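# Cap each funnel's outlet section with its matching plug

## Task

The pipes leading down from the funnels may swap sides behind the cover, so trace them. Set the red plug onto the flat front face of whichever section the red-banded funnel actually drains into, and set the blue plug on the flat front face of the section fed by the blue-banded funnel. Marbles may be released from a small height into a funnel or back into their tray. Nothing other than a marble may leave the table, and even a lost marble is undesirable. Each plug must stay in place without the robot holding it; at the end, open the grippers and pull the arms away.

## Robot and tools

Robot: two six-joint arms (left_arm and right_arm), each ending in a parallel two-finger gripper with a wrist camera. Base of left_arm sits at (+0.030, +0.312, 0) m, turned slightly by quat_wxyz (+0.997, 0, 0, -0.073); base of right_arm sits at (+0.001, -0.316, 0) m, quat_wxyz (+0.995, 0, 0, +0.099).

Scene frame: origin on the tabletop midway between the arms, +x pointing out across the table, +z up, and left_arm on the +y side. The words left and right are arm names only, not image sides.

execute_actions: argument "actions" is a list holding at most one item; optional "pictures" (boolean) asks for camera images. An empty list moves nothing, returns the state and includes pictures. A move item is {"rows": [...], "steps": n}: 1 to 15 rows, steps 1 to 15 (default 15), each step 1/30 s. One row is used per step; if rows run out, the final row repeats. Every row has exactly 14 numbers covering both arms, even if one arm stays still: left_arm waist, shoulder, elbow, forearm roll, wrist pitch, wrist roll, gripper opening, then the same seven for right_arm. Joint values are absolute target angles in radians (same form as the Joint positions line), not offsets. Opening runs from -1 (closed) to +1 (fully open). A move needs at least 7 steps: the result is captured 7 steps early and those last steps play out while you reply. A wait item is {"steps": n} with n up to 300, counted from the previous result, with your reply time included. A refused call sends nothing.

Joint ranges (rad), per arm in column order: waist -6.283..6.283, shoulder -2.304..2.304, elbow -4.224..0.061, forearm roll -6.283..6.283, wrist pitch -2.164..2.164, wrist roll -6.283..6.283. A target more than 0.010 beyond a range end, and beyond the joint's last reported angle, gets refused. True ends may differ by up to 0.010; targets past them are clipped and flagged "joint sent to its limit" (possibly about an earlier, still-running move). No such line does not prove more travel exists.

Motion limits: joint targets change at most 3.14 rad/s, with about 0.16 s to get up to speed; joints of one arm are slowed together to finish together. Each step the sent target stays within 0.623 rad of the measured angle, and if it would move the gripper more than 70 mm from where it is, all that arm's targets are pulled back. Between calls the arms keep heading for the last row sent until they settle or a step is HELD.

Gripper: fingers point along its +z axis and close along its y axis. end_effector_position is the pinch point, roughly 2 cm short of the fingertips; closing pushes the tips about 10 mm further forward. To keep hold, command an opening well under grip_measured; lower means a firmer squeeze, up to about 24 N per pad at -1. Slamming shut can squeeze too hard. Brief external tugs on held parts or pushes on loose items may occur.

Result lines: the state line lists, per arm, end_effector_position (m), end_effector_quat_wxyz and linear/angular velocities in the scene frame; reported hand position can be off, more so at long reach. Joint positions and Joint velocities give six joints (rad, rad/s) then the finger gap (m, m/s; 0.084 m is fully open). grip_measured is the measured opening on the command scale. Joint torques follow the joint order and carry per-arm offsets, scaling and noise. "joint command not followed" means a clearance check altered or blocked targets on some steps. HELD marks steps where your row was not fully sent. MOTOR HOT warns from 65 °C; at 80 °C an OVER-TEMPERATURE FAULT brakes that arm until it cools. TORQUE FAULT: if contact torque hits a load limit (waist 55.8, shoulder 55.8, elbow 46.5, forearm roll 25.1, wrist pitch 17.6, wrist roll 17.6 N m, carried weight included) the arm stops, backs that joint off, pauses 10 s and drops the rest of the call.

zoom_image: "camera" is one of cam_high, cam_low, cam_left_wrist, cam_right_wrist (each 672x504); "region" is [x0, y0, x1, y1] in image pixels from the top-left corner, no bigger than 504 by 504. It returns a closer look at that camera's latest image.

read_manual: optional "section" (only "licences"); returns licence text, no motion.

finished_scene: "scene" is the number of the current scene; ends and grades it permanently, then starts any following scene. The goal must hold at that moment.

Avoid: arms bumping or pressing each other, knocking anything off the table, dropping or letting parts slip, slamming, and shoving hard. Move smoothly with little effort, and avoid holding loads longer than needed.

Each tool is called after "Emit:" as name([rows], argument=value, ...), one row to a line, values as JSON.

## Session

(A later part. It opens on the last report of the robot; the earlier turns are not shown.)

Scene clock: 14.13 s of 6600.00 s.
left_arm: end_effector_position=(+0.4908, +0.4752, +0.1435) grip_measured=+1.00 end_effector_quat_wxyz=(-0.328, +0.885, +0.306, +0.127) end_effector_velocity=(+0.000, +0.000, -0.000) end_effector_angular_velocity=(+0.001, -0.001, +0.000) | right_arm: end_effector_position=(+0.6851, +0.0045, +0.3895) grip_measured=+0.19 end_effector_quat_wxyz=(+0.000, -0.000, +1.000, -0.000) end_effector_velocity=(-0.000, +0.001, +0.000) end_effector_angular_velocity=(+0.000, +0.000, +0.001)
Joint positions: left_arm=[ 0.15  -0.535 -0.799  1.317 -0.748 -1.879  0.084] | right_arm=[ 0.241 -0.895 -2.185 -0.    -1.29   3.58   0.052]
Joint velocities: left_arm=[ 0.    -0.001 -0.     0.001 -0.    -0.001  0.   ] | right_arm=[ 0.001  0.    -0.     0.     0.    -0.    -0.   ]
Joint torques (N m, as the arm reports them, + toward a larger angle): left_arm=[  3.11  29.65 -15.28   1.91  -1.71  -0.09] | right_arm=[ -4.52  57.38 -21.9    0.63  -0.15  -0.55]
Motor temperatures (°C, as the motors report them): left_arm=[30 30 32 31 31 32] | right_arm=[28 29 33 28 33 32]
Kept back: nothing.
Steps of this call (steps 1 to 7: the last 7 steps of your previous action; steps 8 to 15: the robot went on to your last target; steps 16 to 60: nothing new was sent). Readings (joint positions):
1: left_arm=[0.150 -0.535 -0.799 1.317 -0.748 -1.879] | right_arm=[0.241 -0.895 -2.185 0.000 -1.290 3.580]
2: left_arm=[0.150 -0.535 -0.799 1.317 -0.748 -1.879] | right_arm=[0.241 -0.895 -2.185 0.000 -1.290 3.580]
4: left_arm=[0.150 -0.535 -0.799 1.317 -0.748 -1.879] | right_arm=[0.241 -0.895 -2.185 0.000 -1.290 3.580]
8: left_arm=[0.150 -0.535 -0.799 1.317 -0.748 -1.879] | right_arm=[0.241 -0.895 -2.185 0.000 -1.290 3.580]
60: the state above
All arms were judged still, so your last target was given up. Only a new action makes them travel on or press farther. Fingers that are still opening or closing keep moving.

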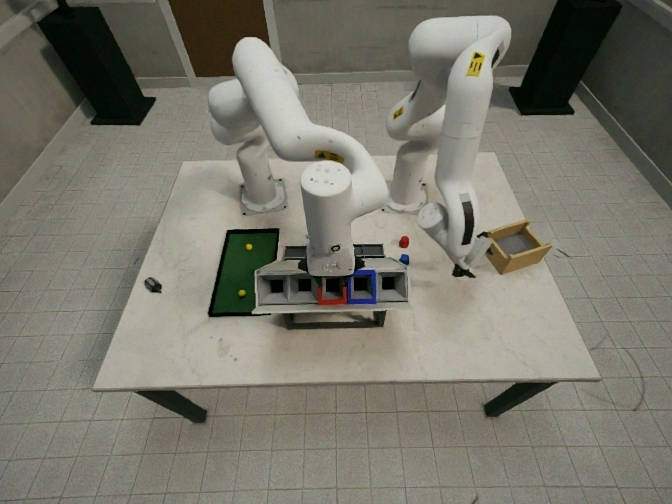

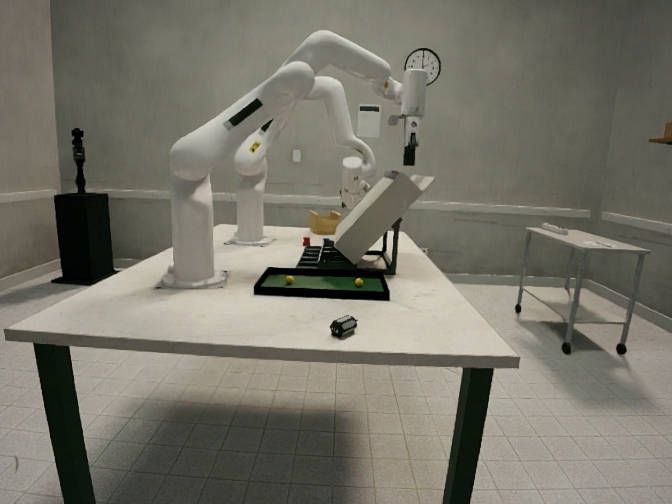

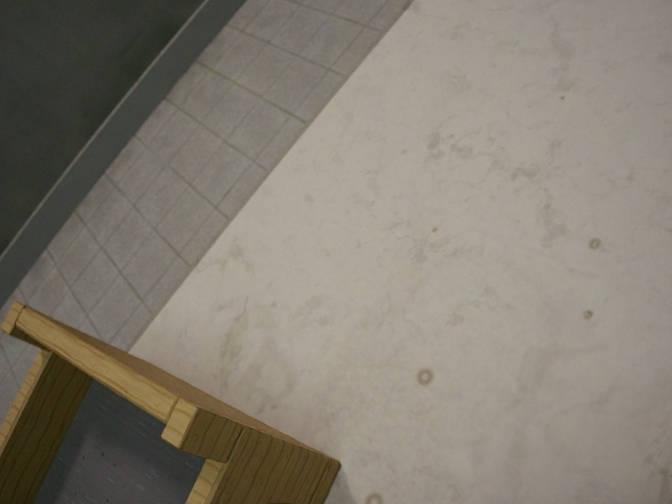

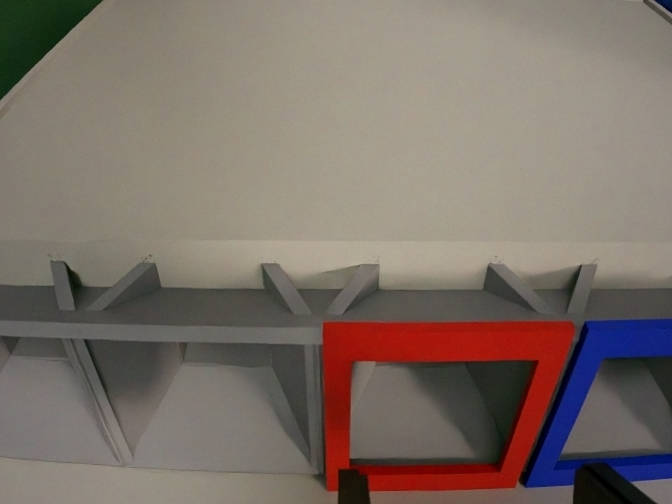

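Emit:
execute_actions([
  {"rows":[[0.15,-0.535,-0.799,1.317,-0.748,-1.879,1,0.458,-0.314,-1.389,0,-1.075,3.8,1]]},
])

Emit:
execute_actions([
  {"steps":45},
], pictures=true)

Scene clock: 14.63 s of 6600.00 s.
left_arm: end_effector_position=(+0.4908, +0.4752, +0.1435) grip_measured=+1.00 end_effector_quat_wxyz=(-0.328, +0.885, +0.306, +0.127) end_effector_velocity=(-0.001, +0.000, -0.000) end_effector_angular_velocity=(-0.000, +0.001, +0.002) | right_arm: end_effector_position=(+0.6427, +0.0269, +0.4233) grip_measured=+0.97 end_effector_quat_wxyz=(+0.016, +0.000, +1.000, +0.009) end_effector_velocity=(-0.259, +0.091, +0.123) end_effector_angular_velocity=(+0.058, -0.085, -0.005)
Joint positions: left_arm=[ 0.15  -0.535 -0.799  1.317 -0.748 -1.879  0.084] | right_arm=[ 0.294 -0.754 -2.03   0.    -1.238  3.633  0.083]
Joint velocities: left_arm=[ 0.    -0.001  0.    -0.001  0.    -0.     0.   ] | right_arm=[0.278 0.752 0.926 0.    0.277 0.283 0.014]
Joint torques (N m, as the arm reports them, + toward a larger angle): left_arm=[  3.4   29.16 -15.33   2.08  -1.65  -0.11] | right_arm=[ -4.31  43.76 -18.45   0.71  -0.18  -0.45]
Motor temperatures (°C, as the motors report them): left_arm=[30 30 32 31 31 32] | right_arm=[28 29 33 28 33 32]
Steps of this call (steps 1 to 7: nothing new was sent; steps 8 to 15: the first 8 steps of this action). Readings (joint positions):
8: left_arm=[0.150 -0.535 -0.799 1.317 -0.748 -1.879] | right_arm=[0.241 -0.895 -2.185 -0.000 -1.290 3.580]
9: left_arm=[0.150 -0.535 -0.799 1.317 -0.748 -1.879] | right_arm=[0.242 -0.892 -2.181 -0.000 -1.288 3.582]
11: left_arm=[0.150 -0.535 -0.799 1.317 -0.748 -1.879] | right_arm=[0.253 -0.861 -2.143 -0.000 -1.276 3.594]
15: the state above

Scene clock: 16.13 s of 6600.00 s.
left_arm: end_effector_position=(+0.4908, +0.4752, +0.1435) grip_measured=+1.00 end_effector_quat_wxyz=(-0.328, +0.885, +0.306, +0.127) end_effector_velocity=(+0.000, -0.000, -0.000) end_effector_angular_velocity=(-0.000, +0.001, -0.001) | right_arm: end_effector_position=(+0.4505, +0.0292, +0.4197) grip_measured=+1.00 end_effector_quat_wxyz=(+0.000, +0.001, +1.000, -0.000) end_effector_velocity=(-0.000, +0.000, +0.000) end_effector_angular_velocity=(+0.000, -0.000, +0.000)
Joint positions: left_arm=[ 0.15  -0.535 -0.799  1.317 -0.748 -1.879  0.084] | right_arm=[ 0.458 -0.314 -1.389 -0.    -1.075  3.8    0.084]
Joint velocities: left_arm=[-0.001 -0.001 -0.001 -0.     0.     0.001 -0.   ] | right_arm=[ 0.  0.  0.  0.  0. -0. -0.]
Joint torques (N m, as the arm reports them, + toward a larger angle): left_arm=[  3.34  29.87 -15.28   1.89  -1.68  -0.09] | right_arm=[ -3.75  36.01 -22.42   0.19  -0.11  -0.48]
Motor temperatures (°C, as the motors report them): left_arm=[30 30 32 31 31 32] | right_arm=[28 29 33 28 33 32]
Kept back: nothing.
Steps of this call (steps 1 to 7: the last 7 steps of your previous action; steps 8 to 45: the robot went on to your last target). Readings (joint positions):
1: left_arm=[0.150 -0.535 -0.799 1.317 -0.748 -1.879] | right_arm=[0.303 -0.730 -1.998 0.000 -1.229 3.642]
2: left_arm=[0.150 -0.535 -0.799 1.317 -0.748 -1.879] | right_arm=[0.312 -0.705 -1.964 0.000 -1.220 3.652]
4: left_arm=[0.150 -0.535 -0.799 1.317 -0.748 -1.879] | right_arm=[0.330 -0.657 -1.895 0.000 -1.202 3.670]
8: left_arm=[0.150 -0.535 -0.799 1.317 -0.748 -1.879] | right_arm=[0.365 -0.562 -1.755 0.000 -1.167 3.706]
45: the state above
All arms were judged still, so your last target was given up. Only a new action makes them travel on or press farther. Fingers that are still opening or closing keep moving.

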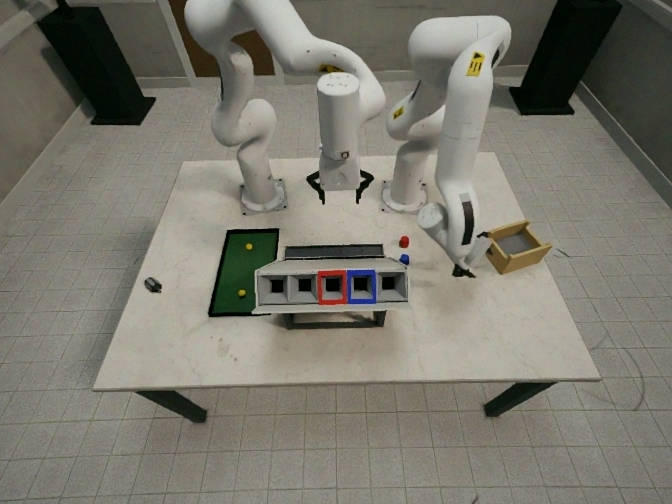

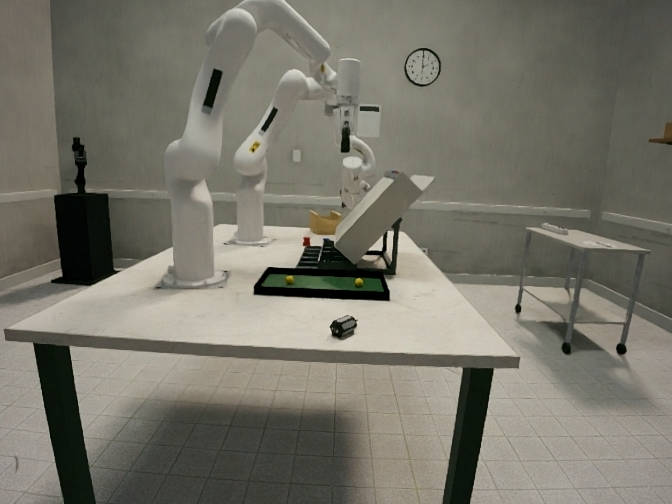

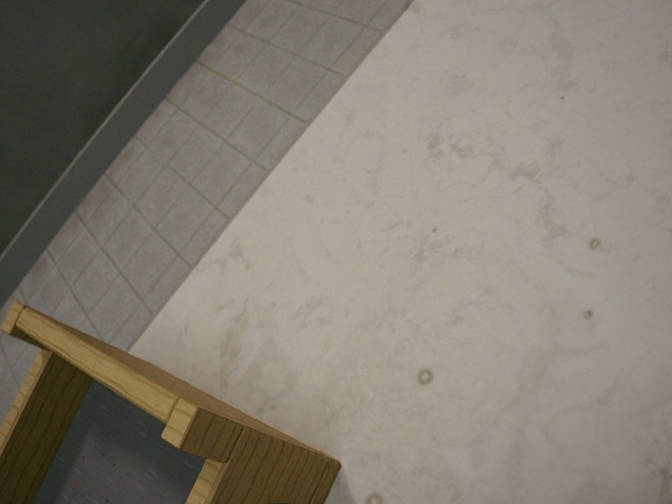

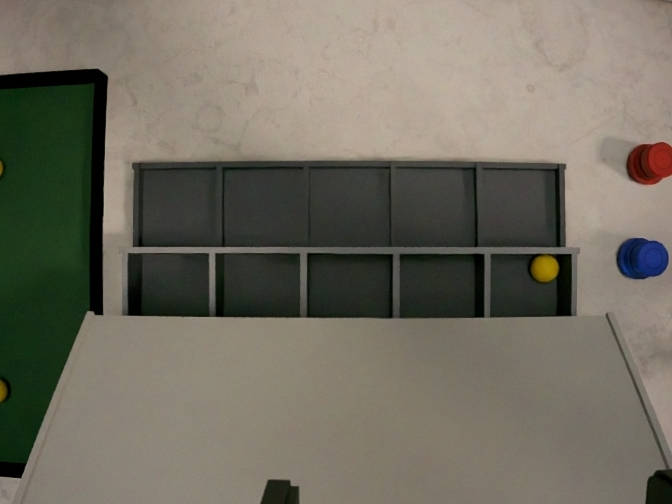

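Emit:
execute_actions([
  {"rows":[[-0.005,0.137,-0.351,0,-0.488,-0.15,1,-0.26,0.112,-0.925,0,-1.037,2.9,1]]},
])

Emit:
execute_actions([
  {"steps":40},
])

Emit:
execute_actions([
  {"rows":[[-0.005,0.137,-0.351,0,-0.488,-0.15,1,-0.248,-0.462,-0.407,0,0.055,2.9,1]]},
])

Emit:
execute_actions([
  {"steps":55},
], pictures=true)

Scene clock: 16.83 s of 6600.00 s.
left_arm: end_effector_position=(+0.4503, +0.4389, +0.1685) grip_measured=+1.00 end_effector_quat_wxyz=(-0.285, +0.907, +0.294, +0.102) end_effector_velocity=(-0.216, -0.193, +0.127) end_effector_angular_velocity=(-0.583, +0.122, -0.170) | right_arm: end_effector_position=(+0.4618, -0.0349, +0.4246) grip_measured=+1.00 end_effector_quat_wxyz=(+0.000, +0.001, +1.000, +0.000) end_effector_velocity=(+0.044, -0.321, +0.017) end_effector_angular_velocity=(-0.001, +0.003, -0.002)
Joint positions: left_arm=[ 0.111 -0.373 -0.687  1.154 -0.683 -1.716  0.084] | right_arm=[ 0.351 -0.243 -1.312 -0.    -1.069  3.693  0.084]
Joint velocities: left_arm=[-0.201  0.886  0.582 -0.94   0.337  0.94  -0.   ] | right_arm=[-0.55   0.336  0.368  0.001  0.03  -0.549 -0.   ]
Joint torques (N m, as the arm reports them, + toward a larger angle): left_arm=[  2.95  21.74 -15.32   1.9   -1.51   0.01] | right_arm=[ -3.86  30.77 -23.07   1.14  -0.17  -0.31]
Motor temperatures (°C, as the motors report them): left_arm=[30 30 32 31 31 32] | right_arm=[28 29 33 28 33 32]
Steps of this call (steps 1 to 13: nothing new was sent; steps 14 to 21: the first 8 steps of this action). Readings (joint positions):
14: left_arm=[0.150 -0.535 -0.799 1.317 -0.748 -1.879] | right_arm=[0.458 -0.314 -1.389 0.000 -1.075 3.800]
15: left_arm=[0.149 -0.532 -0.796 1.313 -0.746 -1.875] | right_arm=[0.455 -0.312 -1.386 0.000 -1.074 3.796]
17: left_arm=[0.140 -0.497 -0.770 1.277 -0.731 -1.838] | right_arm=[0.426 -0.292 -1.364 0.000 -1.073 3.767]
21: the state above

Scene clock: 18.17 s of 6600.00 s.
left_arm: end_effector_position=(+0.3060, +0.2705, +0.1999) grip_measured=+1.00 end_effector_quat_wxyz=(-0.000, +1.000, +0.000, -0.000) end_effector_velocity=(+0.000, -0.000, +0.001) end_effector_angular_velocity=(-0.002, -0.002, -0.011) | right_arm: end_effector_position=(+0.4005, -0.3405, +0.4195) grip_measured=+1.00 end_effector_quat_wxyz=(-0.000, -0.089, +0.996, +0.000) end_effector_velocity=(-0.004, -0.005, -0.001) end_effector_angular_velocity=(+0.000, -0.000, +0.007)
Joint positions: left_arm=[-0.005  0.137 -0.351  0.001 -0.488 -0.151  0.084] | right_arm=[-0.258  0.111 -0.926  0.    -1.037  2.902  0.084]
Joint velocities: left_arm=[ 0.     0.003  0.001 -0.003  0.     0.014 -0.   ] | right_arm=[-0.012  0.008  0.009  0.     0.    -0.019  0.   ]
Joint torques (N m, as the arm reports them, + toward a larger angle): left_arm=[  3.32   6.3  -17.43   1.9   -0.65  -0.05] | right_arm=[ -5.83  16.73 -22.23   0.97  -0.05  -0.36]
Motor temperatures (°C, as the motors report them): left_arm=[30 30 32 31 31 32] | right_arm=[28 29 33 28 33 32]
Kept back: nothing.
Steps of this call (steps 1 to 7: the last 7 steps of your previous action; steps 8 to 40: the robot went on to your last target). Readings (joint positions):
1: left_arm=[0.104 -0.344 -0.668 1.122 -0.672 -1.684] | right_arm=[0.332 -0.232 -1.300 -0.000 -1.068 3.674]
2: left_arm=[0.098 -0.315 -0.649 1.089 -0.661 -1.651] | right_arm=[0.314 -0.221 -1.288 -0.000 -1.067 3.656]
4: left_arm=[0.085 -0.259 -0.612 1.018 -0.639 -1.580] | right_arm=[0.276 -0.199 -1.264 -0.000 -1.065 3.616]
8: left_arm=[0.061 -0.151 -0.541 0.854 -0.598 -1.416] | right_arm=[0.200 -0.155 -1.216 -0.000 -1.061 3.529]
40: the state above

Scene clock: 18.43 s of 6600.00 s.
left_arm: end_effector_position=(+0.3060, +0.2704, +0.1999) grip_measured=+1.00 end_effector_quat_wxyz=(-0.000, +1.000, -0.000, -0.000) end_effector_velocity=(-0.001, +0.000, -0.000) end_effector_angular_velocity=(+0.001, +0.001, -0.000) | right_arm: end_effector_position=(+0.3974, -0.3399, +0.3533) grip_measured=+1.00 end_effector_quat_wxyz=(-0.032, -0.090, +0.995, +0.005) end_effector_velocity=(-0.032, +0.005, -0.320) end_effector_angular_velocity=(+0.017, +0.286, +0.008)
Joint positions: left_arm=[-0.005  0.137 -0.351  0.    -0.488 -0.15   0.084] | right_arm=[-0.257  0.028 -0.85   0.    -0.944  2.901  0.084]
Joint velocities: left_arm=[ 0.     0.     0.002  0.001  0.001 -0.    -0.   ] | right_arm=[ 0.008 -0.408  0.368 -0.     0.49  -0.001  0.   ]
Joint torques (N m, as the arm reports them, + toward a larger angle): left_arm=[  2.87   6.45 -17.57   1.91  -0.75  -0.06] | right_arm=[ -4.73  19.   -20.64   0.64  -0.51  -0.51]
Motor temperatures (°C, as the motors report them): left_arm=[30 30 32 31 31 32] | right_arm=[28 29 33 28 33 32]
Steps of this call (steps 1 to 8: the first 8 steps of this action). Readings (joint positions):
1: left_arm=[-0.005 0.137 -0.351 0.000 -0.488 -0.151] | right_arm=[-0.259 0.111 -0.926 0.000 -1.037 2.901]
2: left_arm=[-0.005 0.137 -0.351 0.000 -0.488 -0.151] | right_arm=[-0.259 0.109 -0.923 0.000 -1.033 2.901]
4: left_arm=[-0.005 0.137 -0.351 0.000 -0.488 -0.150] | right_arm=[-0.258 0.086 -0.903 0.000 -1.007 2.901]
8: the state above

Scene clock: 20.27 s of 6600.00 s.
left_arm: end_effector_position=(+0.3060, +0.2704, +0.1999) grip_measured=+1.00 end_effector_quat_wxyz=(+0.000, +1.000, -0.000, -0.000) end_effector_velocity=(+0.000, +0.000, +0.000) end_effector_angular_velocity=(-0.000, +0.000, +0.000) | right_arm: end_effector_position=(+0.3013, -0.3313, +0.0350) grip_measured=+1.00 end_effector_quat_wxyz=(+0.000, -0.096, +0.995, -0.000) end_effector_velocity=(-0.000, +0.000, -0.000) end_effector_angular_velocity=(+0.000, +0.001, +0.000)
Joint positions: left_arm=[-0.005  0.137 -0.351  0.    -0.488 -0.15   0.084] | right_arm=[-0.248 -0.462 -0.407  0.     0.055  2.9    0.084]
Joint velocities: left_arm=[ 0.     0.    -0.    -0.    -0.001  0.    -0.   ] | right_arm=[-0. -0.  0. -0.  0. -0.  0.]
Joint torques (N m, as the arm reports them, + toward a larger angle): left_arm=[  3.26   5.96 -17.45   2.16  -0.67  -0.1 ] | right_arm=[ -4.96  25.18 -10.17   0.12  -0.07  -0.46]
Motor temperatures (°C, as the motors report them): left_arm=[30 30 32 31 31 32] | right_arm=[28 29 33 28 33 32]
Kept back: nothing.
Steps of this call (steps 1 to 7: the last 7 steps of your previous action; steps 8 to 55: the robot went on to your last target). Readings (joint positions):
1: left_arm=[-0.005 0.137 -0.351 0.000 -0.488 -0.150] | right_arm=[-0.257 0.014 -0.838 0.000 -0.927 2.901]
2: left_arm=[-0.005 0.137 -0.351 0.000 -0.488 -0.150] | right_arm=[-0.257 0.000 -0.825 0.000 -0.910 2.901]
4: left_arm=[-0.005 0.137 -0.351 0.000 -0.488 -0.150] | right_arm=[-0.256 -0.027 -0.800 0.000 -0.874 2.901]
8: left_arm=[-0.005 0.137 -0.351 0.000 -0.488 -0.150] | right_arm=[-0.255 -0.083 -0.750 0.000 -0.795 2.901]
55: the state above

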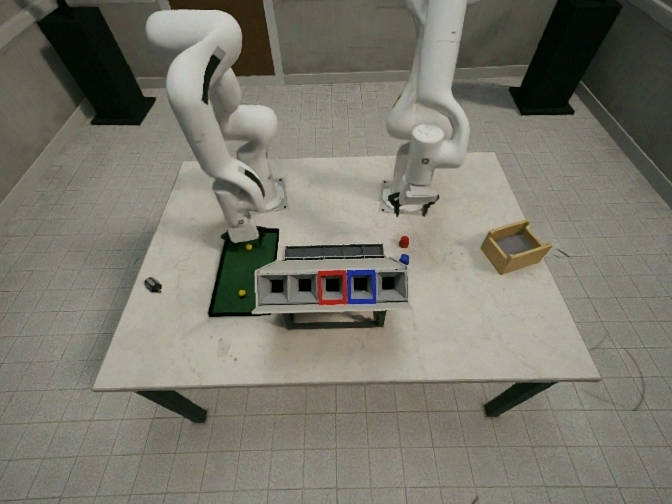

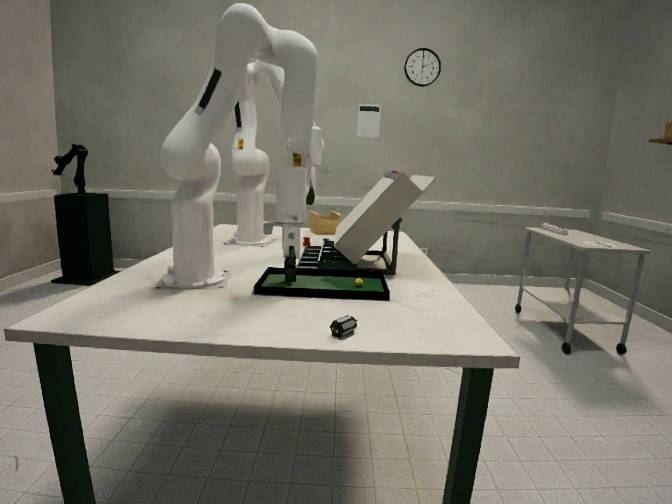

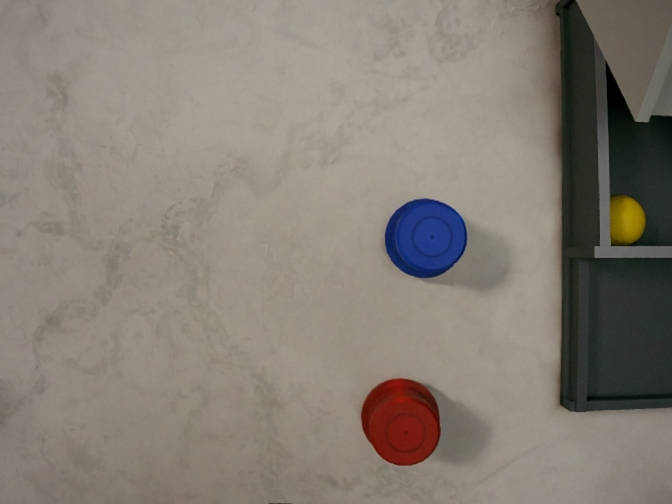

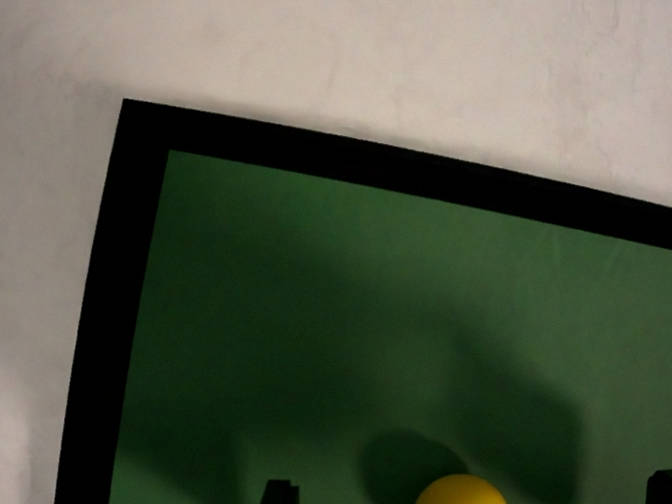

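Emit:
execute_actions([
  {"rows":[[-0.015,-0.423,-0.31,0,0.113,-0.15,1,-0.248,-0.462,-0.407,0,0.055,2.9,-1]]},
])

Emit:
execute_actions([
  {"rows":[[-0.015,-0.423,-0.31,0,0.113,-0.15,1,-0.26,0.112,-0.925,0,-1.037,2.9,-1]]},
])

Emit:
execute_actions([
  {"steps":30},
])

Emit:
execute_actions([
  {"rows":[[-0.015,-0.423,-0.31,0,0.113,-0.15,-1,-0.26,0.112,-0.925,0,-1.037,2.9,-1]]},
])

Emit:
execute_actions([
  {"steps":15},
])

Scene clock: 20.87 s of 6600.00 s.
left_arm: end_effector_position=(+0.3107, +0.2688, +0.1457) grip_measured=+1.00 end_effector_quat_wxyz=(-0.000, +1.000, -0.002, -0.000) end_effector_velocity=(-0.005, -0.004, -0.313) end_effector_angular_velocity=(+0.002, +0.013, -0.017) | right_arm: end_effector_position=(+0.3012, -0.3313, +0.0350) grip_measured=-0.12 end_effector_quat_wxyz=(-0.000, -0.096, +0.995, -0.000) end_effector_velocity=(-0.000, -0.000, +0.000) end_effector_angular_velocity=(+0.000, +0.000, +0.000)
Joint positions: left_arm=[-0.008 -0.041 -0.338  0.    -0.298 -0.15   0.084] | right_arm=[-0.248 -0.462 -0.407 -0.     0.055  2.9    0.039]
Joint velocities: left_arm=[-0.018 -1.029  0.078 -0.002  1.093  0.001  0.   ] | right_arm=[-0.     0.    -0.    -0.    -0.     0.    -0.192]
Joint torques (N m, as the arm reports them, + toward a larger angle): left_arm=[  5.11  11.77 -15.61   1.81  -0.94  -0.04] | right_arm=[ -4.45  25.53 -10.2    0.4   -0.08  -0.42]
Motor temperatures (°C, as the motors report them): left_arm=[30 30 32 31 31 32] | right_arm=[28 29 33 28 33 32]
Steps of this call (steps 1 to 10: the robot went on to your last target; steps 11 to 18: the first 8 steps of this action). Readings (joint positions):
11: left_arm=[-0.005 0.137 -0.351 0.000 -0.488 -0.150] | right_arm=[-0.248 -0.462 -0.407 -0.000 0.055 2.900]
12: left_arm=[-0.005 0.134 -0.351 0.000 -0.484 -0.150] | right_arm=[-0.248 -0.462 -0.407 0.000 0.055 2.900]
14: left_arm=[-0.006 0.100 -0.349 0.000 -0.445 -0.150] | right_arm=[-0.248 -0.462 -0.407 0.000 0.055 2.900]
18: the state above

Scene clock: 21.37 s of 6600.00 s.
left_arm: end_effector_position=(+0.2895, +0.2703, +0.0388) grip_measured=+1.00 end_effector_quat_wxyz=(+0.000, +1.000, -0.005, +0.000) end_effector_velocity=(-0.009, +0.001, -0.033) end_effector_angular_velocity=(-0.002, -0.014, -0.002) | right_arm: end_effector_position=(+0.3555, -0.3347, +0.0752) grip_measured=-0.46 end_effector_quat_wxyz=(+0.033, -0.095, +0.995, -0.005) end_effector_velocity=(+0.243, -0.015, +0.220) end_effector_angular_velocity=(-0.015, -0.292, -0.007)
Joint positions: left_arm=[-0.015 -0.409 -0.311 -0.     0.098 -0.15   0.084] | right_arm=[-0.25  -0.377 -0.484  0.    -0.04   2.9    0.024]
Joint velocities: left_arm=[-0.002 -0.125  0.006  0.     0.145 -0.001  0.   ] | right_arm=[-0.008  0.419 -0.376 -0.    -0.503 -0.    -0.   ]
Joint torques (N m, as the arm reports them, + toward a larger angle): left_arm=[ 3.73 19.8  -8.1   1.59 -0.69 -0.02] | right_arm=[ -4.93  27.5  -12.24   0.01  -0.02  -0.53]
Motor temperatures (°C, as the motors report them): left_arm=[30 30 32 31 31 32] | right_arm=[28 29 33 28 33 32]
Steps of this call (steps 1 to 7: the last 7 steps of your previous action; steps 8 to 15: the first 8 steps of this action). Readings (joint positions):
8: left_arm=[-0.013 -0.309 -0.318 -0.000 -0.011 -0.150] | right_arm=[-0.248 -0.462 -0.407 -0.000 0.055 2.900]
9: left_arm=[-0.013 -0.336 -0.316 -0.000 0.019 -0.150] | right_arm=[-0.248 -0.459 -0.409 -0.000 0.050 2.900]
11: left_arm=[-0.014 -0.376 -0.313 -0.000 0.061 -0.150] | right_arm=[-0.249 -0.435 -0.430 -0.000 0.024 2.900]
15: the state above

Scene clock: 22.37 s of 6600.00 s.
left_arm: end_effector_position=(+0.2879, +0.2705, +0.0349) grip_measured=+1.00 end_effector_quat_wxyz=(+0.000, +1.000, -0.005, +0.000) end_effector_velocity=(+0.000, -0.000, +0.000) end_effector_angular_velocity=(+0.000, -0.001, +0.001) | right_arm: end_effector_position=(+0.4234, -0.3419, +0.3583) grip_measured=-0.46 end_effector_quat_wxyz=(+0.022, -0.090, +0.996, -0.003) end_effector_velocity=(-0.091, +0.002, +0.295) end_effector_angular_velocity=(+0.013, +0.215, -0.008)
Joint positions: left_arm=[-0.015 -0.423 -0.31   0.     0.113 -0.15   0.084] | right_arm=[-0.258  0.035 -0.856  0.    -0.846  2.9    0.024]
Joint velocities: left_arm=[-0.     0.    -0.    -0.001  0.001  0.    -0.   ] | right_arm=[-0.008  0.373 -0.337 -0.    -0.926 -0.    -0.   ]
Joint torques (N m, as the arm reports them, + toward a larger angle): left_arm=[ 3.07 17.1  -8.    1.58 -0.69 -0.07] | right_arm=[ -4.59  18.08 -21.87   0.61   0.13  -0.44]
Motor temperatures (°C, as the motors report them): left_arm=[30 30 32 31 31 32] | right_arm=[28 29 33 28 33 32]
Kept back: nothing.
Steps of this call (steps 1 to 7: the last 7 steps of your previous action; steps 8 to 30: the robot went on to your last target). Readings (joint positions):
1: left_arm=[-0.015 -0.412 -0.311 -0.000 0.102 -0.150] | right_arm=[-0.250 -0.363 -0.497 0.000 -0.057 2.900]
2: left_arm=[-0.015 -0.415 -0.311 -0.000 0.105 -0.150] | right_arm=[-0.250 -0.349 -0.509 0.000 -0.075 2.900]
4: left_arm=[-0.015 -0.418 -0.310 0.000 0.109 -0.150] | right_arm=[-0.251 -0.321 -0.535 0.000 -0.112 2.900]
8: left_arm=[-0.015 -0.421 -0.310 0.000 0.112 -0.150] | right_arm=[-0.252 -0.264 -0.586 0.000 -0.192 2.900]
30: the state above

Scene clock: 22.63 s of 6600.00 s.
left_arm: end_effector_position=(+0.2879, +0.2705, +0.0349) grip_measured=-0.26 end_effector_quat_wxyz=(+0.000, +1.000, -0.005, -0.000) end_effector_velocity=(-0.000, +0.000, -0.000) end_effector_angular_velocity=(+0.000, +0.001, +0.001) | right_arm: end_effector_position=(+0.4035, -0.3412, +0.4121) grip_measured=-0.46 end_effector_quat_wxyz=(+0.003, -0.090, +0.996, -0.000) end_effector_velocity=(-0.033, +0.002, +0.063) end_effector_angular_velocity=(+0.004, +0.066, -0.001)
Joint positions: left_arm=[-0.015 -0.423 -0.31  -0.     0.113 -0.15   0.033] | right_arm=[-0.26   0.103 -0.917  0.    -1.014  2.9    0.024]
Joint velocities: left_arm=[-0.    -0.    -0.    -0.001 -0.001  0.    -0.212] | right_arm=[-0.001  0.08  -0.071 -0.    -0.217 -0.     0.   ]
Joint torques (N m, as the arm reports them, + toward a larger angle): left_arm=[ 3.48 16.98 -8.14  1.37 -0.74 -0.07] | right_arm=[ -5.59  14.68 -21.09   0.63   0.1   -0.51]
Motor temperatures (°C, as the motors report them): left_arm=[30 30 32 31 31 32] | right_arm=[28 29 33 28 33 32]
Steps of this call (steps 1 to 8: the first 8 steps of this action). Readings (joint positions):
1: left_arm=[-0.015 -0.423 -0.310 -0.000 0.113 -0.150] | right_arm=[-0.259 0.048 -0.867 0.000 -0.877 2.900]
2: left_arm=[-0.015 -0.423 -0.310 0.000 0.113 -0.150] | right_arm=[-0.259 0.060 -0.878 0.000 -0.907 2.900]
4: left_arm=[-0.015 -0.423 -0.310 -0.000 0.113 -0.150] | right_arm=[-0.259 0.081 -0.897 0.000 -0.959 2.900]
8: the state above

Scene clock: 23.13 s of 6600.00 s.
left_arm: end_effector_position=(+0.2880, +0.2705, +0.0350) grip_measured=-0.33 end_effector_quat_wxyz=(+0.000, +1.000, -0.005, +0.000) end_effector_velocity=(+0.001, -0.000, +0.000) end_effector_angular_velocity=(-0.000, -0.001, -0.001) | right_arm: end_effector_position=(+0.4001, -0.3411, +0.4193) grip_measured=-0.46 end_effector_quat_wxyz=(-0.000, -0.090, +0.996, +0.000) end_effector_velocity=(-0.000, -0.000, +0.001) end_effector_angular_velocity=(+0.000, -0.000, -0.001)
Joint positions: left_arm=[-0.015 -0.423 -0.31   0.     0.113 -0.15   0.03 ] | right_arm=[-0.26   0.112 -0.925 -0.    -1.037  2.9    0.024]
Joint velocities: left_arm=[ 0.    -0.    -0.001  0.002 -0.    -0.     0.   ] | right_arm=[-0.001  0.001 -0.001  0.    -0.002  0.     0.   ]
Joint torques (N m, as the arm reports them, + toward a larger angle): left_arm=[ 3.41 15.1  -7.79  1.64 -0.6  -0.09] | right_arm=[ -5.88  16.95 -23.06   0.54  -0.11  -0.48]
Motor temperatures (°C, as the motors report them): left_arm=[30 30 32 31 31 32] | right_arm=[28 29 33 28 33 32]
Kept back: nothing.
Steps of this call (steps 1 to 7: the last 7 steps of your previous action; steps 8 to 15: the robot went on to your last target). Readings (joint positions):
1: left_arm=[-0.015 -0.423 -0.310 -0.000 0.113 -0.150] | right_arm=[-0.260 0.105 -0.919 -0.000 -1.020 2.900]
2: left_arm=[-0.015 -0.423 -0.310 -0.000 0.113 -0.150] | right_arm=[-0.260 0.107 -0.920 -0.000 -1.024 2.900]
4: left_arm=[-0.015 -0.423 -0.310 0.000 0.113 -0.150] | right_arm=[-0.260 0.109 -0.922 -0.000 -1.030 2.900]
8: left_arm=[-0.015 -0.423 -0.310 0.000 0.113 -0.150] | right_arm=[-0.260 0.111 -0.924 -0.000 -1.035 2.900]
15: the state above

Emit:
execute_actions([
  {"rows":[[-0.005,0.137,-0.351,0,-0.488,-0.15,-1,-0.26,0.112,-0.925,0,-1.037,2.9,-1]]},
])

Emit:
execute_actions([
  {"steps":15},
])

Emit:
execute_actions([
  {"rows":[[-0.368,-0.168,-0.499,0,-0.331,-0.514,-1,-0.26,0.112,-0.925,0,-1.037,2.9,-1]]},
])

Emit:
execute_actions([
  {"steps":25},
])

Emit:
execute_actions([
  {"rows":[[-0.368,-0.48,-0.517,0,-0.037,-0.514,-1,-0.26,0.112,-0.925,0,-1.037,2.9,-1]]},
])

Emit:
execute_actions([
  {"steps":25},
])

Emit:
execute_actions([
  {"rows":[[-0.368,-0.48,-0.517,0,-0.037,-0.514,0.3,-0.26,0.112,-0.925,0,-1.037,2.9,-1]]},
])

Emit:
execute_actions([
  {"rows":[[-0.368,-0.168,-0.499,0,-0.331,-0.514,0.3,-0.26,0.112,-0.925,0,-1.037,2.9,-1]]},
])

Emit:
execute_actions([
  {"steps":20},
], pictures=true)

Scene clock: 24.13 s of 6600.00 s.
left_arm: end_effector_position=(+0.3048, +0.2687, +0.0858) grip_measured=-0.33 end_effector_quat_wxyz=(+0.000, +1.000, -0.004, +0.001) end_effector_velocity=(+0.072, -0.006, +0.306) end_effector_angular_velocity=(-0.003, -0.017, +0.020) | right_arm: end_effector_position=(+0.4001, -0.3411, +0.4195) grip_measured=-0.46 end_effector_quat_wxyz=(-0.000, -0.090, +0.996, -0.000) end_effector_velocity=(+0.000, -0.000, -0.000) end_effector_angular_velocity=(+0.000, -0.001, -0.001)
Joint positions: left_arm=[-0.012 -0.242 -0.324  0.    -0.08  -0.15   0.03 ] | right_arm=[-0.26   0.112 -0.925  0.    -1.037  2.9    0.024]
Joint velocities: left_arm=[ 0.018  1.051 -0.079 -0.001 -1.112 -0.001 -0.   ] | right_arm=[-0.001 -0.    -0.     0.     0.001  0.     0.   ]
Joint torques (N m, as the arm reports them, + toward a larger angle): left_arm=[ 3.53 10.03 -9.76  1.53 -0.71 -0.08] | right_arm=[ -4.1   16.82 -22.07   0.82  -0.27  -0.43]
Motor temperatures (°C, as the motors report them): left_arm=[30 30 32 31 31 32] | right_arm=[28 29 33 28 33 32]
Steps of this call (steps 1 to 15: the robot went on to your last target; steps 16 to 22: nothing new was sent; steps 23 to 30: the first 8 steps of this action). Readings (joint positions):
23: left_arm=[-0.015 -0.423 -0.310 -0.000 0.113 -0.150] | right_arm=[-0.260 0.112 -0.925 -0.000 -1.037 2.900]
24: left_arm=[-0.015 -0.420 -0.310 -0.000 0.109 -0.150] | right_arm=[-0.260 0.112 -0.925 0.000 -1.037 2.900]
26: left_arm=[-0.014 -0.386 -0.312 -0.000 0.069 -0.150] | right_arm=[-0.260 0.112 -0.925 -0.000 -1.037 2.900]
30: the state above

Scene clock: 24.63 s of 6600.00 s.
left_arm: end_effector_position=(+0.3066, +0.2702, +0.1955) grip_measured=-0.33 end_effector_quat_wxyz=(-0.000, +1.000, -0.000, -0.000) end_effector_velocity=(-0.008, +0.002, +0.038) end_effector_angular_velocity=(+0.001, +0.007, +0.004) | right_arm: end_effector_position=(+0.4001, -0.3411, +0.4195) grip_measured=-0.46 end_effector_quat_wxyz=(-0.000, -0.090, +0.996, -0.000) end_effector_velocity=(-0.000, -0.000, +0.000) end_effector_angular_velocity=(+0.000, +0.000, -0.001)
Joint positions: left_arm=[-0.005  0.123 -0.35  -0.    -0.473 -0.15   0.03 ] | right_arm=[-0.26   0.112 -0.925  0.    -1.037  2.9    0.024]
Joint velocities: left_arm=[ 0.003  0.125 -0.009 -0.001 -0.141 -0.001  0.   ] | right_arm=[-0.  0.  0.  0. -0. -0.  0.]
Joint torques (N m, as the arm reports them, + toward a larger angle): left_arm=[  2.92   0.89 -17.38   2.07  -0.5   -0.06] | right_arm=[ -4.52  16.3  -22.53   0.66  -0.07  -0.42]
Motor temperatures (°C, as the motors report them): left_arm=[30 30 32 31 31 32] | right_arm=[28 29 33 28 33 32]
Kept back: nothing.
Steps of this call (steps 1 to 7: the last 7 steps of your previous action; steps 8 to 15: the robot went on to your last target). Readings (joint positions):
1: left_arm=[-0.011 -0.208 -0.326 0.000 -0.117 -0.150] | right_arm=[-0.260 0.112 -0.925 -0.000 -1.037 2.900]
2: left_arm=[-0.011 -0.174 -0.329 0.000 -0.154 -0.150] | right_arm=[-0.260 0.112 -0.925 0.000 -1.037 2.900]
4: left_arm=[-0.009 -0.107 -0.333 0.000 -0.226 -0.150] | right_arm=[-0.260 0.112 -0.925 -0.000 -1.037 2.900]
8: left_arm=[-0.007 0.024 -0.343 0.000 -0.366 -0.150] | right_arm=[-0.260 0.112 -0.925 -0.000 -1.037 2.900]
15: the state above

Scene clock: 24.90 s of 6600.00 s.
left_arm: end_effector_position=(+0.3243, +0.2196, +0.1807) grip_measured=-0.33 end_effector_quat_wxyz=(-0.000, +1.000, +0.000, -0.000) end_effector_velocity=(+0.067, -0.288, -0.106) end_effector_angular_velocity=(+0.002, +0.004, -0.006) | right_arm: end_effector_position=(+0.4001, -0.3411, +0.4195) grip_measured=-0.46 end_effector_quat_wxyz=(-0.000, -0.090, +0.996, -0.000) end_effector_velocity=(+0.000, +0.000, -0.000) end_effector_angular_velocity=(+0.000, -0.000, -0.000)
Joint positions: left_arm=[-0.16   0.003 -0.414  0.    -0.417 -0.305  0.03 ] | right_arm=[-0.26   0.112 -0.925  0.    -1.037  2.9    0.024]
Joint velocities: left_arm=[-0.826 -0.681 -0.335  0.001  0.341 -0.82   0.   ] | right_arm=[ 0. -0.  0.  0.  0. -0. -0.]
Joint torques (N m, as the arm reports them, + toward a larger angle): left_arm=[  3.03  12.32 -15.69   2.03  -0.73   0.13] | right_arm=[ -4.69  16.52 -22.41   0.78  -0.1   -0.53]
Motor temperatures (°C, as the motors report them): left_arm=[30 30 32 31 31 32] | right_arm=[28 29 33 28 33 32]
Steps of this call (steps 1 to 8: the first 8 steps of this action). Readings (joint positions):
1: left_arm=[-0.005 0.126 -0.350 -0.000 -0.477 -0.150] | right_arm=[-0.260 0.112 -0.925 -0.000 -1.037 2.900]
2: left_arm=[-0.008 0.127 -0.352 -0.000 -0.479 -0.154] | right_arm=[-0.260 0.112 -0.925 -0.000 -1.037 2.900]
4: left_arm=[-0.041 0.101 -0.366 0.000 -0.466 -0.190] | right_arm=[-0.260 0.112 -0.925 -0.000 -1.037 2.900]
8: the state above

Scene clock: 25.73 s of 6600.00 s.
left_arm: end_effector_position=(+0.3311, +0.1426, +0.1499) grip_measured=-0.33 end_effector_quat_wxyz=(+0.000, +1.000, +0.000, +0.000) end_effector_velocity=(-0.000, -0.001, -0.001) end_effector_angular_velocity=(+0.001, +0.001, +0.000) | right_arm: end_effector_position=(+0.4001, -0.3411, +0.4195) grip_measured=-0.46 end_effector_quat_wxyz=(-0.000, -0.090, +0.996, -0.000) end_effector_velocity=(+0.000, -0.000, -0.000) end_effector_angular_velocity=(-0.000, -0.000, -0.000)
Joint positions: left_arm=[-0.368 -0.168 -0.499 -0.    -0.331 -0.514  0.03 ] | right_arm=[-0.26   0.112 -0.925 -0.    -1.037  2.9    0.024]
Joint velocities: left_arm=[-0.002 -0.003 -0.001  0.     0.001 -0.002 -0.   ] | right_arm=[-0. -0. -0. -0.  0. -0. -0.]
Joint torques (N m, as the arm reports them, + toward a larger angle): left_arm=[  3.64  15.67 -15.59   1.73  -0.65   0.  ] | right_arm=[ -4.24  16.43 -21.96   0.52  -0.11  -0.46]
Motor temperatures (°C, as the motors report them): left_arm=[30 30 32 31 31 32] | right_arm=[28 29 33 28 33 32]
Kept back: nothing.
Steps of this call (steps 1 to 7: the last 7 steps of your previous action; steps 8 to 25: the robot went on to your last target). Readings (joint positions):
1: left_arm=[-0.187 -0.020 -0.425 0.000 -0.406 -0.332] | right_arm=[-0.260 0.112 -0.925 -0.000 -1.037 2.900]
2: left_arm=[-0.213 -0.041 -0.436 0.000 -0.395 -0.359] | right_arm=[-0.260 0.112 -0.925 -0.000 -1.037 2.900]
4: left_arm=[-0.265 -0.084 -0.457 -0.000 -0.374 -0.411] | right_arm=[-0.260 0.112 -0.925 -0.000 -1.037 2.900]
8: left_arm=[-0.335 -0.141 -0.485 -0.000 -0.345 -0.480] | right_arm=[-0.260 0.112 -0.925 0.000 -1.037 2.900]
25: the state above

Scene clock: 26.00 s of 6600.00 s.
left_arm: end_effector_position=(+0.3342, +0.1408, +0.0932) grip_measured=-0.33 end_effector_quat_wxyz=(-0.000, +1.000, +0.000, -0.001) end_effector_velocity=(-0.007, +0.004, -0.311) end_effector_angular_velocity=(+0.006, +0.011, -0.001) | right_arm: end_effector_position=(+0.4001, -0.3411, +0.4195) grip_measured=-0.46 end_effector_quat_wxyz=(-0.000, -0.090, +0.996, -0.000) end_effector_velocity=(+0.000, +0.001, -0.000) end_effector_angular_velocity=(-0.000, -0.000, +0.003)
Joint positions: left_arm=[-0.368 -0.338 -0.508  0.    -0.172 -0.514  0.03 ] | right_arm=[-0.26   0.112 -0.925 -0.    -1.037  2.9    0.024]
Joint velocities: left_arm=[ 0.    -0.922 -0.05   0.002  0.86  -0.    -0.   ] | right_arm=[ 0.002 -0.    -0.    -0.     0.    -0.    -0.   ]
Joint torques (N m, as the arm reports them, + toward a larger angle): left_arm=[  3.73  22.13 -12.8    1.89  -0.77  -0.06] | right_arm=[ -5.03  16.06 -22.79   0.6   -0.01  -0.49]
Motor temperatures (°C, as the motors report them): left_arm=[30 30 32 31 31 32] | right_arm=[28 29 33 28 33 32]
Steps of this call (steps 1 to 8: the first 8 steps of this action). Readings (joint positions):
1: left_arm=[-0.368 -0.168 -0.499 -0.000 -0.331 -0.514] | right_arm=[-0.260 0.112 -0.925 -0.000 -1.037 2.900]
2: left_arm=[-0.368 -0.171 -0.499 -0.000 -0.327 -0.514] | right_arm=[-0.260 0.112 -0.925 -0.000 -1.037 2.900]
4: left_arm=[-0.368 -0.207 -0.503 0.000 -0.291 -0.514] | right_arm=[-0.260 0.112 -0.925 -0.000 -1.037 2.900]
8: the state above

Scene clock: 26.83 s of 6600.00 s.
left_arm: end_effector_position=(+0.3314, +0.1424, +0.0453) grip_measured=-0.33 end_effector_quat_wxyz=(+0.000, +1.000, +0.000, +0.000) end_effector_velocity=(-0.000, +0.000, -0.001) end_effector_angular_velocity=(+0.001, +0.001, +0.000) | right_arm: end_effector_position=(+0.4001, -0.3411, +0.4195) grip_measured=-0.46 end_effector_quat_wxyz=(-0.000, -0.090, +0.996, -0.000) end_effector_velocity=(+0.000, +0.000, -0.000) end_effector_angular_velocity=(-0.000, -0.000, +0.001)
Joint positions: left_arm=[-0.368 -0.48  -0.517  0.    -0.037 -0.514  0.03 ] | right_arm=[-0.26   0.112 -0.925  0.    -1.037  2.9    0.024]
Joint velocities: left_arm=[ 0.    -0.002 -0.    -0.     0.001  0.    -0.   ] | right_arm=[ 0.001 -0.     0.    -0.     0.001 -0.    -0.   ]
Joint torques (N m, as the arm reports them, + toward a larger angle): left_arm=[  3.24  22.27 -10.71   1.79  -0.72  -0.08] | right_arm=[ -3.96  17.42 -21.81   1.05  -0.07  -0.5 ]
Motor temperatures (°C, as the motors report them): left_arm=[30 30 32 31 31 32] | right_arm=[28 29 33 28 33 32]
Kept back: nothing.
Steps of this call (steps 1 to 7: the last 7 steps of your previous action; steps 8 to 25: the robot went on to your last target). Readings (joint positions):
1: left_arm=[-0.368 -0.367 -0.510 -0.000 -0.144 -0.514] | right_arm=[-0.260 0.112 -0.925 -0.000 -1.037 2.900]
2: left_arm=[-0.368 -0.394 -0.511 -0.000 -0.120 -0.514] | right_arm=[-0.260 0.112 -0.925 0.000 -1.037 2.900]
4: left_arm=[-0.368 -0.433 -0.513 -0.000 -0.084 -0.514] | right_arm=[-0.260 0.112 -0.925 0.000 -1.037 2.900]
8: left_arm=[-0.368 -0.466 -0.516 -0.000 -0.051 -0.514] | right_arm=[-0.260 0.112 -0.925 -0.000 -1.037 2.900]
25: the state above

Scene clock: 27.10 s of 6600.00 s.
left_arm: end_effector_position=(+0.3313, +0.1424, +0.0453) grip_measured=+0.25 end_effector_quat_wxyz=(+0.000, +1.000, +0.000, +0.000) end_effector_velocity=(-0.001, +0.001, -0.001) end_effector_angular_velocity=(+0.001, +0.002, +0.002) | right_arm: end_effector_position=(+0.4001, -0.3411, +0.4195) grip_measured=-0.46 end_effector_quat_wxyz=(-0.000, -0.090, +0.996, -0.000) end_effector_velocity=(+0.000, +0.000, -0.000) end_effector_angular_velocity=(+0.000, -0.000, +0.000)
Joint positions: left_arm=[-0.368 -0.48  -0.517  0.    -0.037 -0.514  0.055] | right_arm=[-0.26   0.112 -0.925  0.    -1.037  2.9    0.024]
Joint velocities: left_arm=[ 0.001 -0.001  0.002  0.     0.    -0.002  0.026] | right_arm=[ 0. -0.  0.  0.  0. -0.  0.]
Joint torques (N m, as the arm reports them, + toward a larger angle): left_arm=[  3.33  21.98 -11.04   1.64  -0.69  -0.1 ] | right_arm=[ -4.5   15.64 -23.09   0.67  -0.05  -0.54]
Motor temperatures (°C, as the motors report them): left_arm=[30 30 32 31 31 32] | right_arm=[28 29 33 28 33 32]
Steps of this call (steps 1 to 8: the first 8 steps of this action). Readings (joint positions):
1: left_arm=[-0.368 -0.480 -0.517 0.000 -0.037 -0.514] | right_arm=[-0.260 0.112 -0.925 -0.000 -1.037 2.900]
2: left_arm=[-0.368 -0.480 -0.517 0.000 -0.037 -0.514] | right_arm=[-0.260 0.112 -0.925 0.000 -1.037 2.900]
4: left_arm=[-0.368 -0.480 -0.517 0.000 -0.037 -0.514] | right_arm=[-0.260 0.112 -0.925 0.000 -1.037 2.900]
8: the state above

Scene clock: 27.60 s of 6600.00 s.
left_arm: end_effector_position=(+0.3353, +0.1401, +0.1025) grip_measured=+0.29 end_effector_quat_wxyz=(+0.001, +1.000, +0.000, +0.001) end_effector_velocity=(-0.002, +0.001, +0.311) end_effector_angular_velocity=(-0.004, -0.008, +0.001) | right_arm: end_effector_position=(+0.4001, -0.3411, +0.4195) grip_measured=-0.46 end_effector_quat_wxyz=(-0.000, -0.090, +0.996, -0.000) end_effector_velocity=(+0.000, +0.000, -0.000) end_effector_angular_velocity=(+0.000, -0.000, +0.001)
Joint positions: left_arm=[-0.368 -0.311 -0.508  0.    -0.195 -0.514  0.056] | right_arm=[-0.26   0.112 -0.925 -0.    -1.037  2.9    0.024]
Joint velocities: left_arm=[-0.001  0.925  0.052  0.001 -0.863 -0.003  0.   ] | right_arm=[ 0.001 -0.    -0.     0.     0.     0.     0.   ]
Joint torques (N m, as the arm reports them, + toward a larger angle): left_arm=[  3.19  14.7  -12.6    1.58  -0.55  -0.06] | right_arm=[ -5.49  16.35 -22.72   0.73  -0.05  -0.45]
Motor temperatures (°C, as the motors report them): left_arm=[30 30 32 31 31 32] | right_arm=[28 29 33 28 33 32]
Steps of this call (steps 1 to 7: the last 7 steps of your previous action; steps 8 to 15: the first 8 steps of this action). Readings (joint positions):
8: left_arm=[-0.368 -0.480 -0.517 0.000 -0.037 -0.514] | right_arm=[-0.260 0.112 -0.925 -0.000 -1.037 2.900]
9: left_arm=[-0.368 -0.477 -0.517 0.000 -0.041 -0.514] | right_arm=[-0.260 0.112 -0.925 0.000 -1.037 2.900]
11: left_arm=[-0.368 -0.441 -0.513 -0.000 -0.077 -0.514] | right_arm=[-0.260 0.112 -0.925 -0.000 -1.037 2.900]
15: the state above

Scene clock: 28.27 s of 6600.00 s.
left_arm: end_effector_position=(+0.3311, +0.1425, +0.1497) grip_measured=+0.29 end_effector_quat_wxyz=(-0.000, +1.000, +0.000, -0.000) end_effector_velocity=(+0.000, +0.000, +0.001) end_effector_angular_velocity=(+0.000, -0.001, +0.001) | right_arm: end_effector_position=(+0.4001, -0.3411, +0.4195) grip_measured=-0.46 end_effector_quat_wxyz=(-0.000, -0.090, +0.996, -0.000) end_effector_velocity=(-0.000, +0.000, -0.000) end_effector_angular_velocity=(-0.000, +0.000, +0.001)
Joint positions: left_arm=[-0.368 -0.169 -0.499 -0.    -0.331 -0.514  0.056] | right_arm=[-0.26   0.112 -0.925 -0.    -1.037  2.9    0.024]
Joint velocities: left_arm=[ 0.     0.003 -0.001  0.001 -0.003 -0.001  0.   ] | right_arm=[ 0.001 -0.    -0.    -0.    -0.     0.    -0.   ]
Joint torques (N m, as the arm reports them, + toward a larger angle): left_arm=[  4.08  15.56 -15.34   1.77  -0.67  -0.06] | right_arm=[ -4.24  15.9  -22.44   0.29  -0.19  -0.46]
Motor temperatures (°C, as the motors report them): left_arm=[30 30 32 31 31 32] | right_arm=[28 29 33 28 33 32]
Kept back: nothing.
Steps of this call (steps 1 to 7: the last 7 steps of your previous action; steps 8 to 20: the robot went on to your last target). Readings (joint positions):
1: left_arm=[-0.368 -0.281 -0.506 0.000 -0.223 -0.514] | right_arm=[-0.260 0.112 -0.925 0.000 -1.037 2.900]
2: left_arm=[-0.368 -0.254 -0.505 0.000 -0.248 -0.514] | right_arm=[-0.260 0.112 -0.925 -0.000 -1.037 2.900]
4: left_arm=[-0.368 -0.215 -0.502 0.000 -0.285 -0.514] | right_arm=[-0.260 0.112 -0.925 0.000 -1.037 2.900]
8: left_arm=[-0.368 -0.182 -0.500 -0.000 -0.317 -0.514] | right_arm=[-0.260 0.112 -0.925 -0.000 -1.037 2.900]
20: the state above

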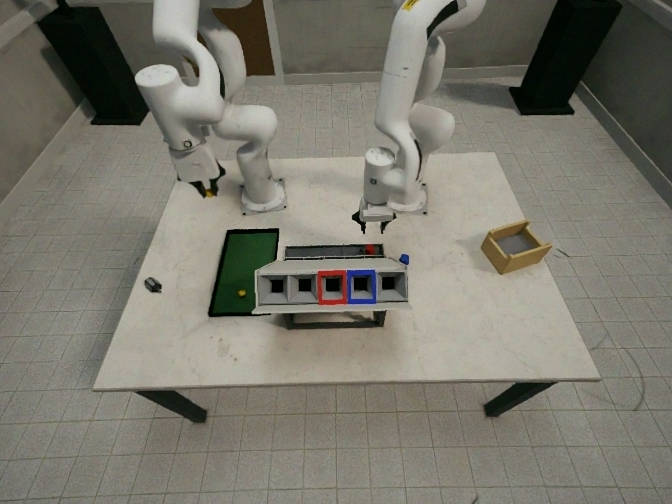

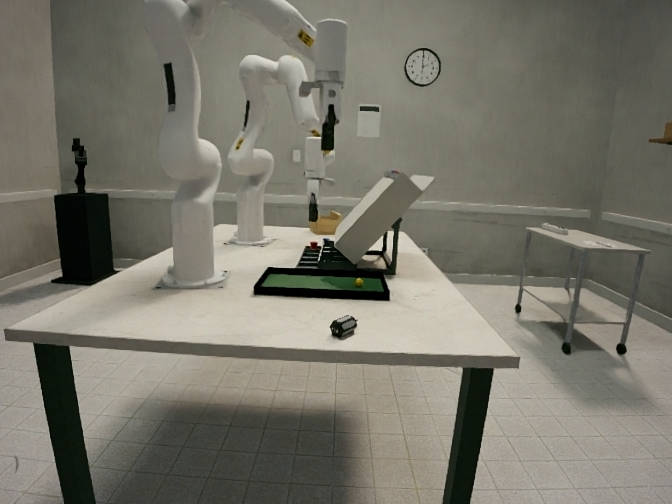

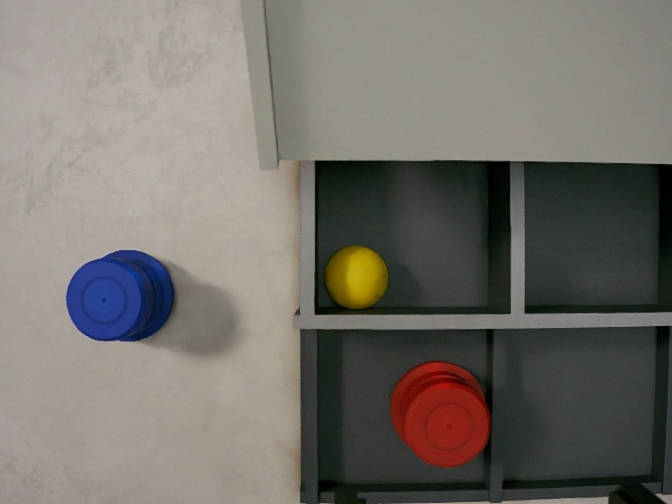

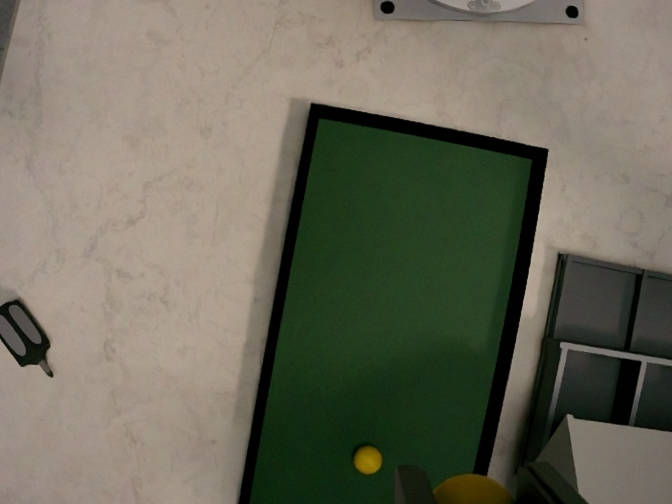

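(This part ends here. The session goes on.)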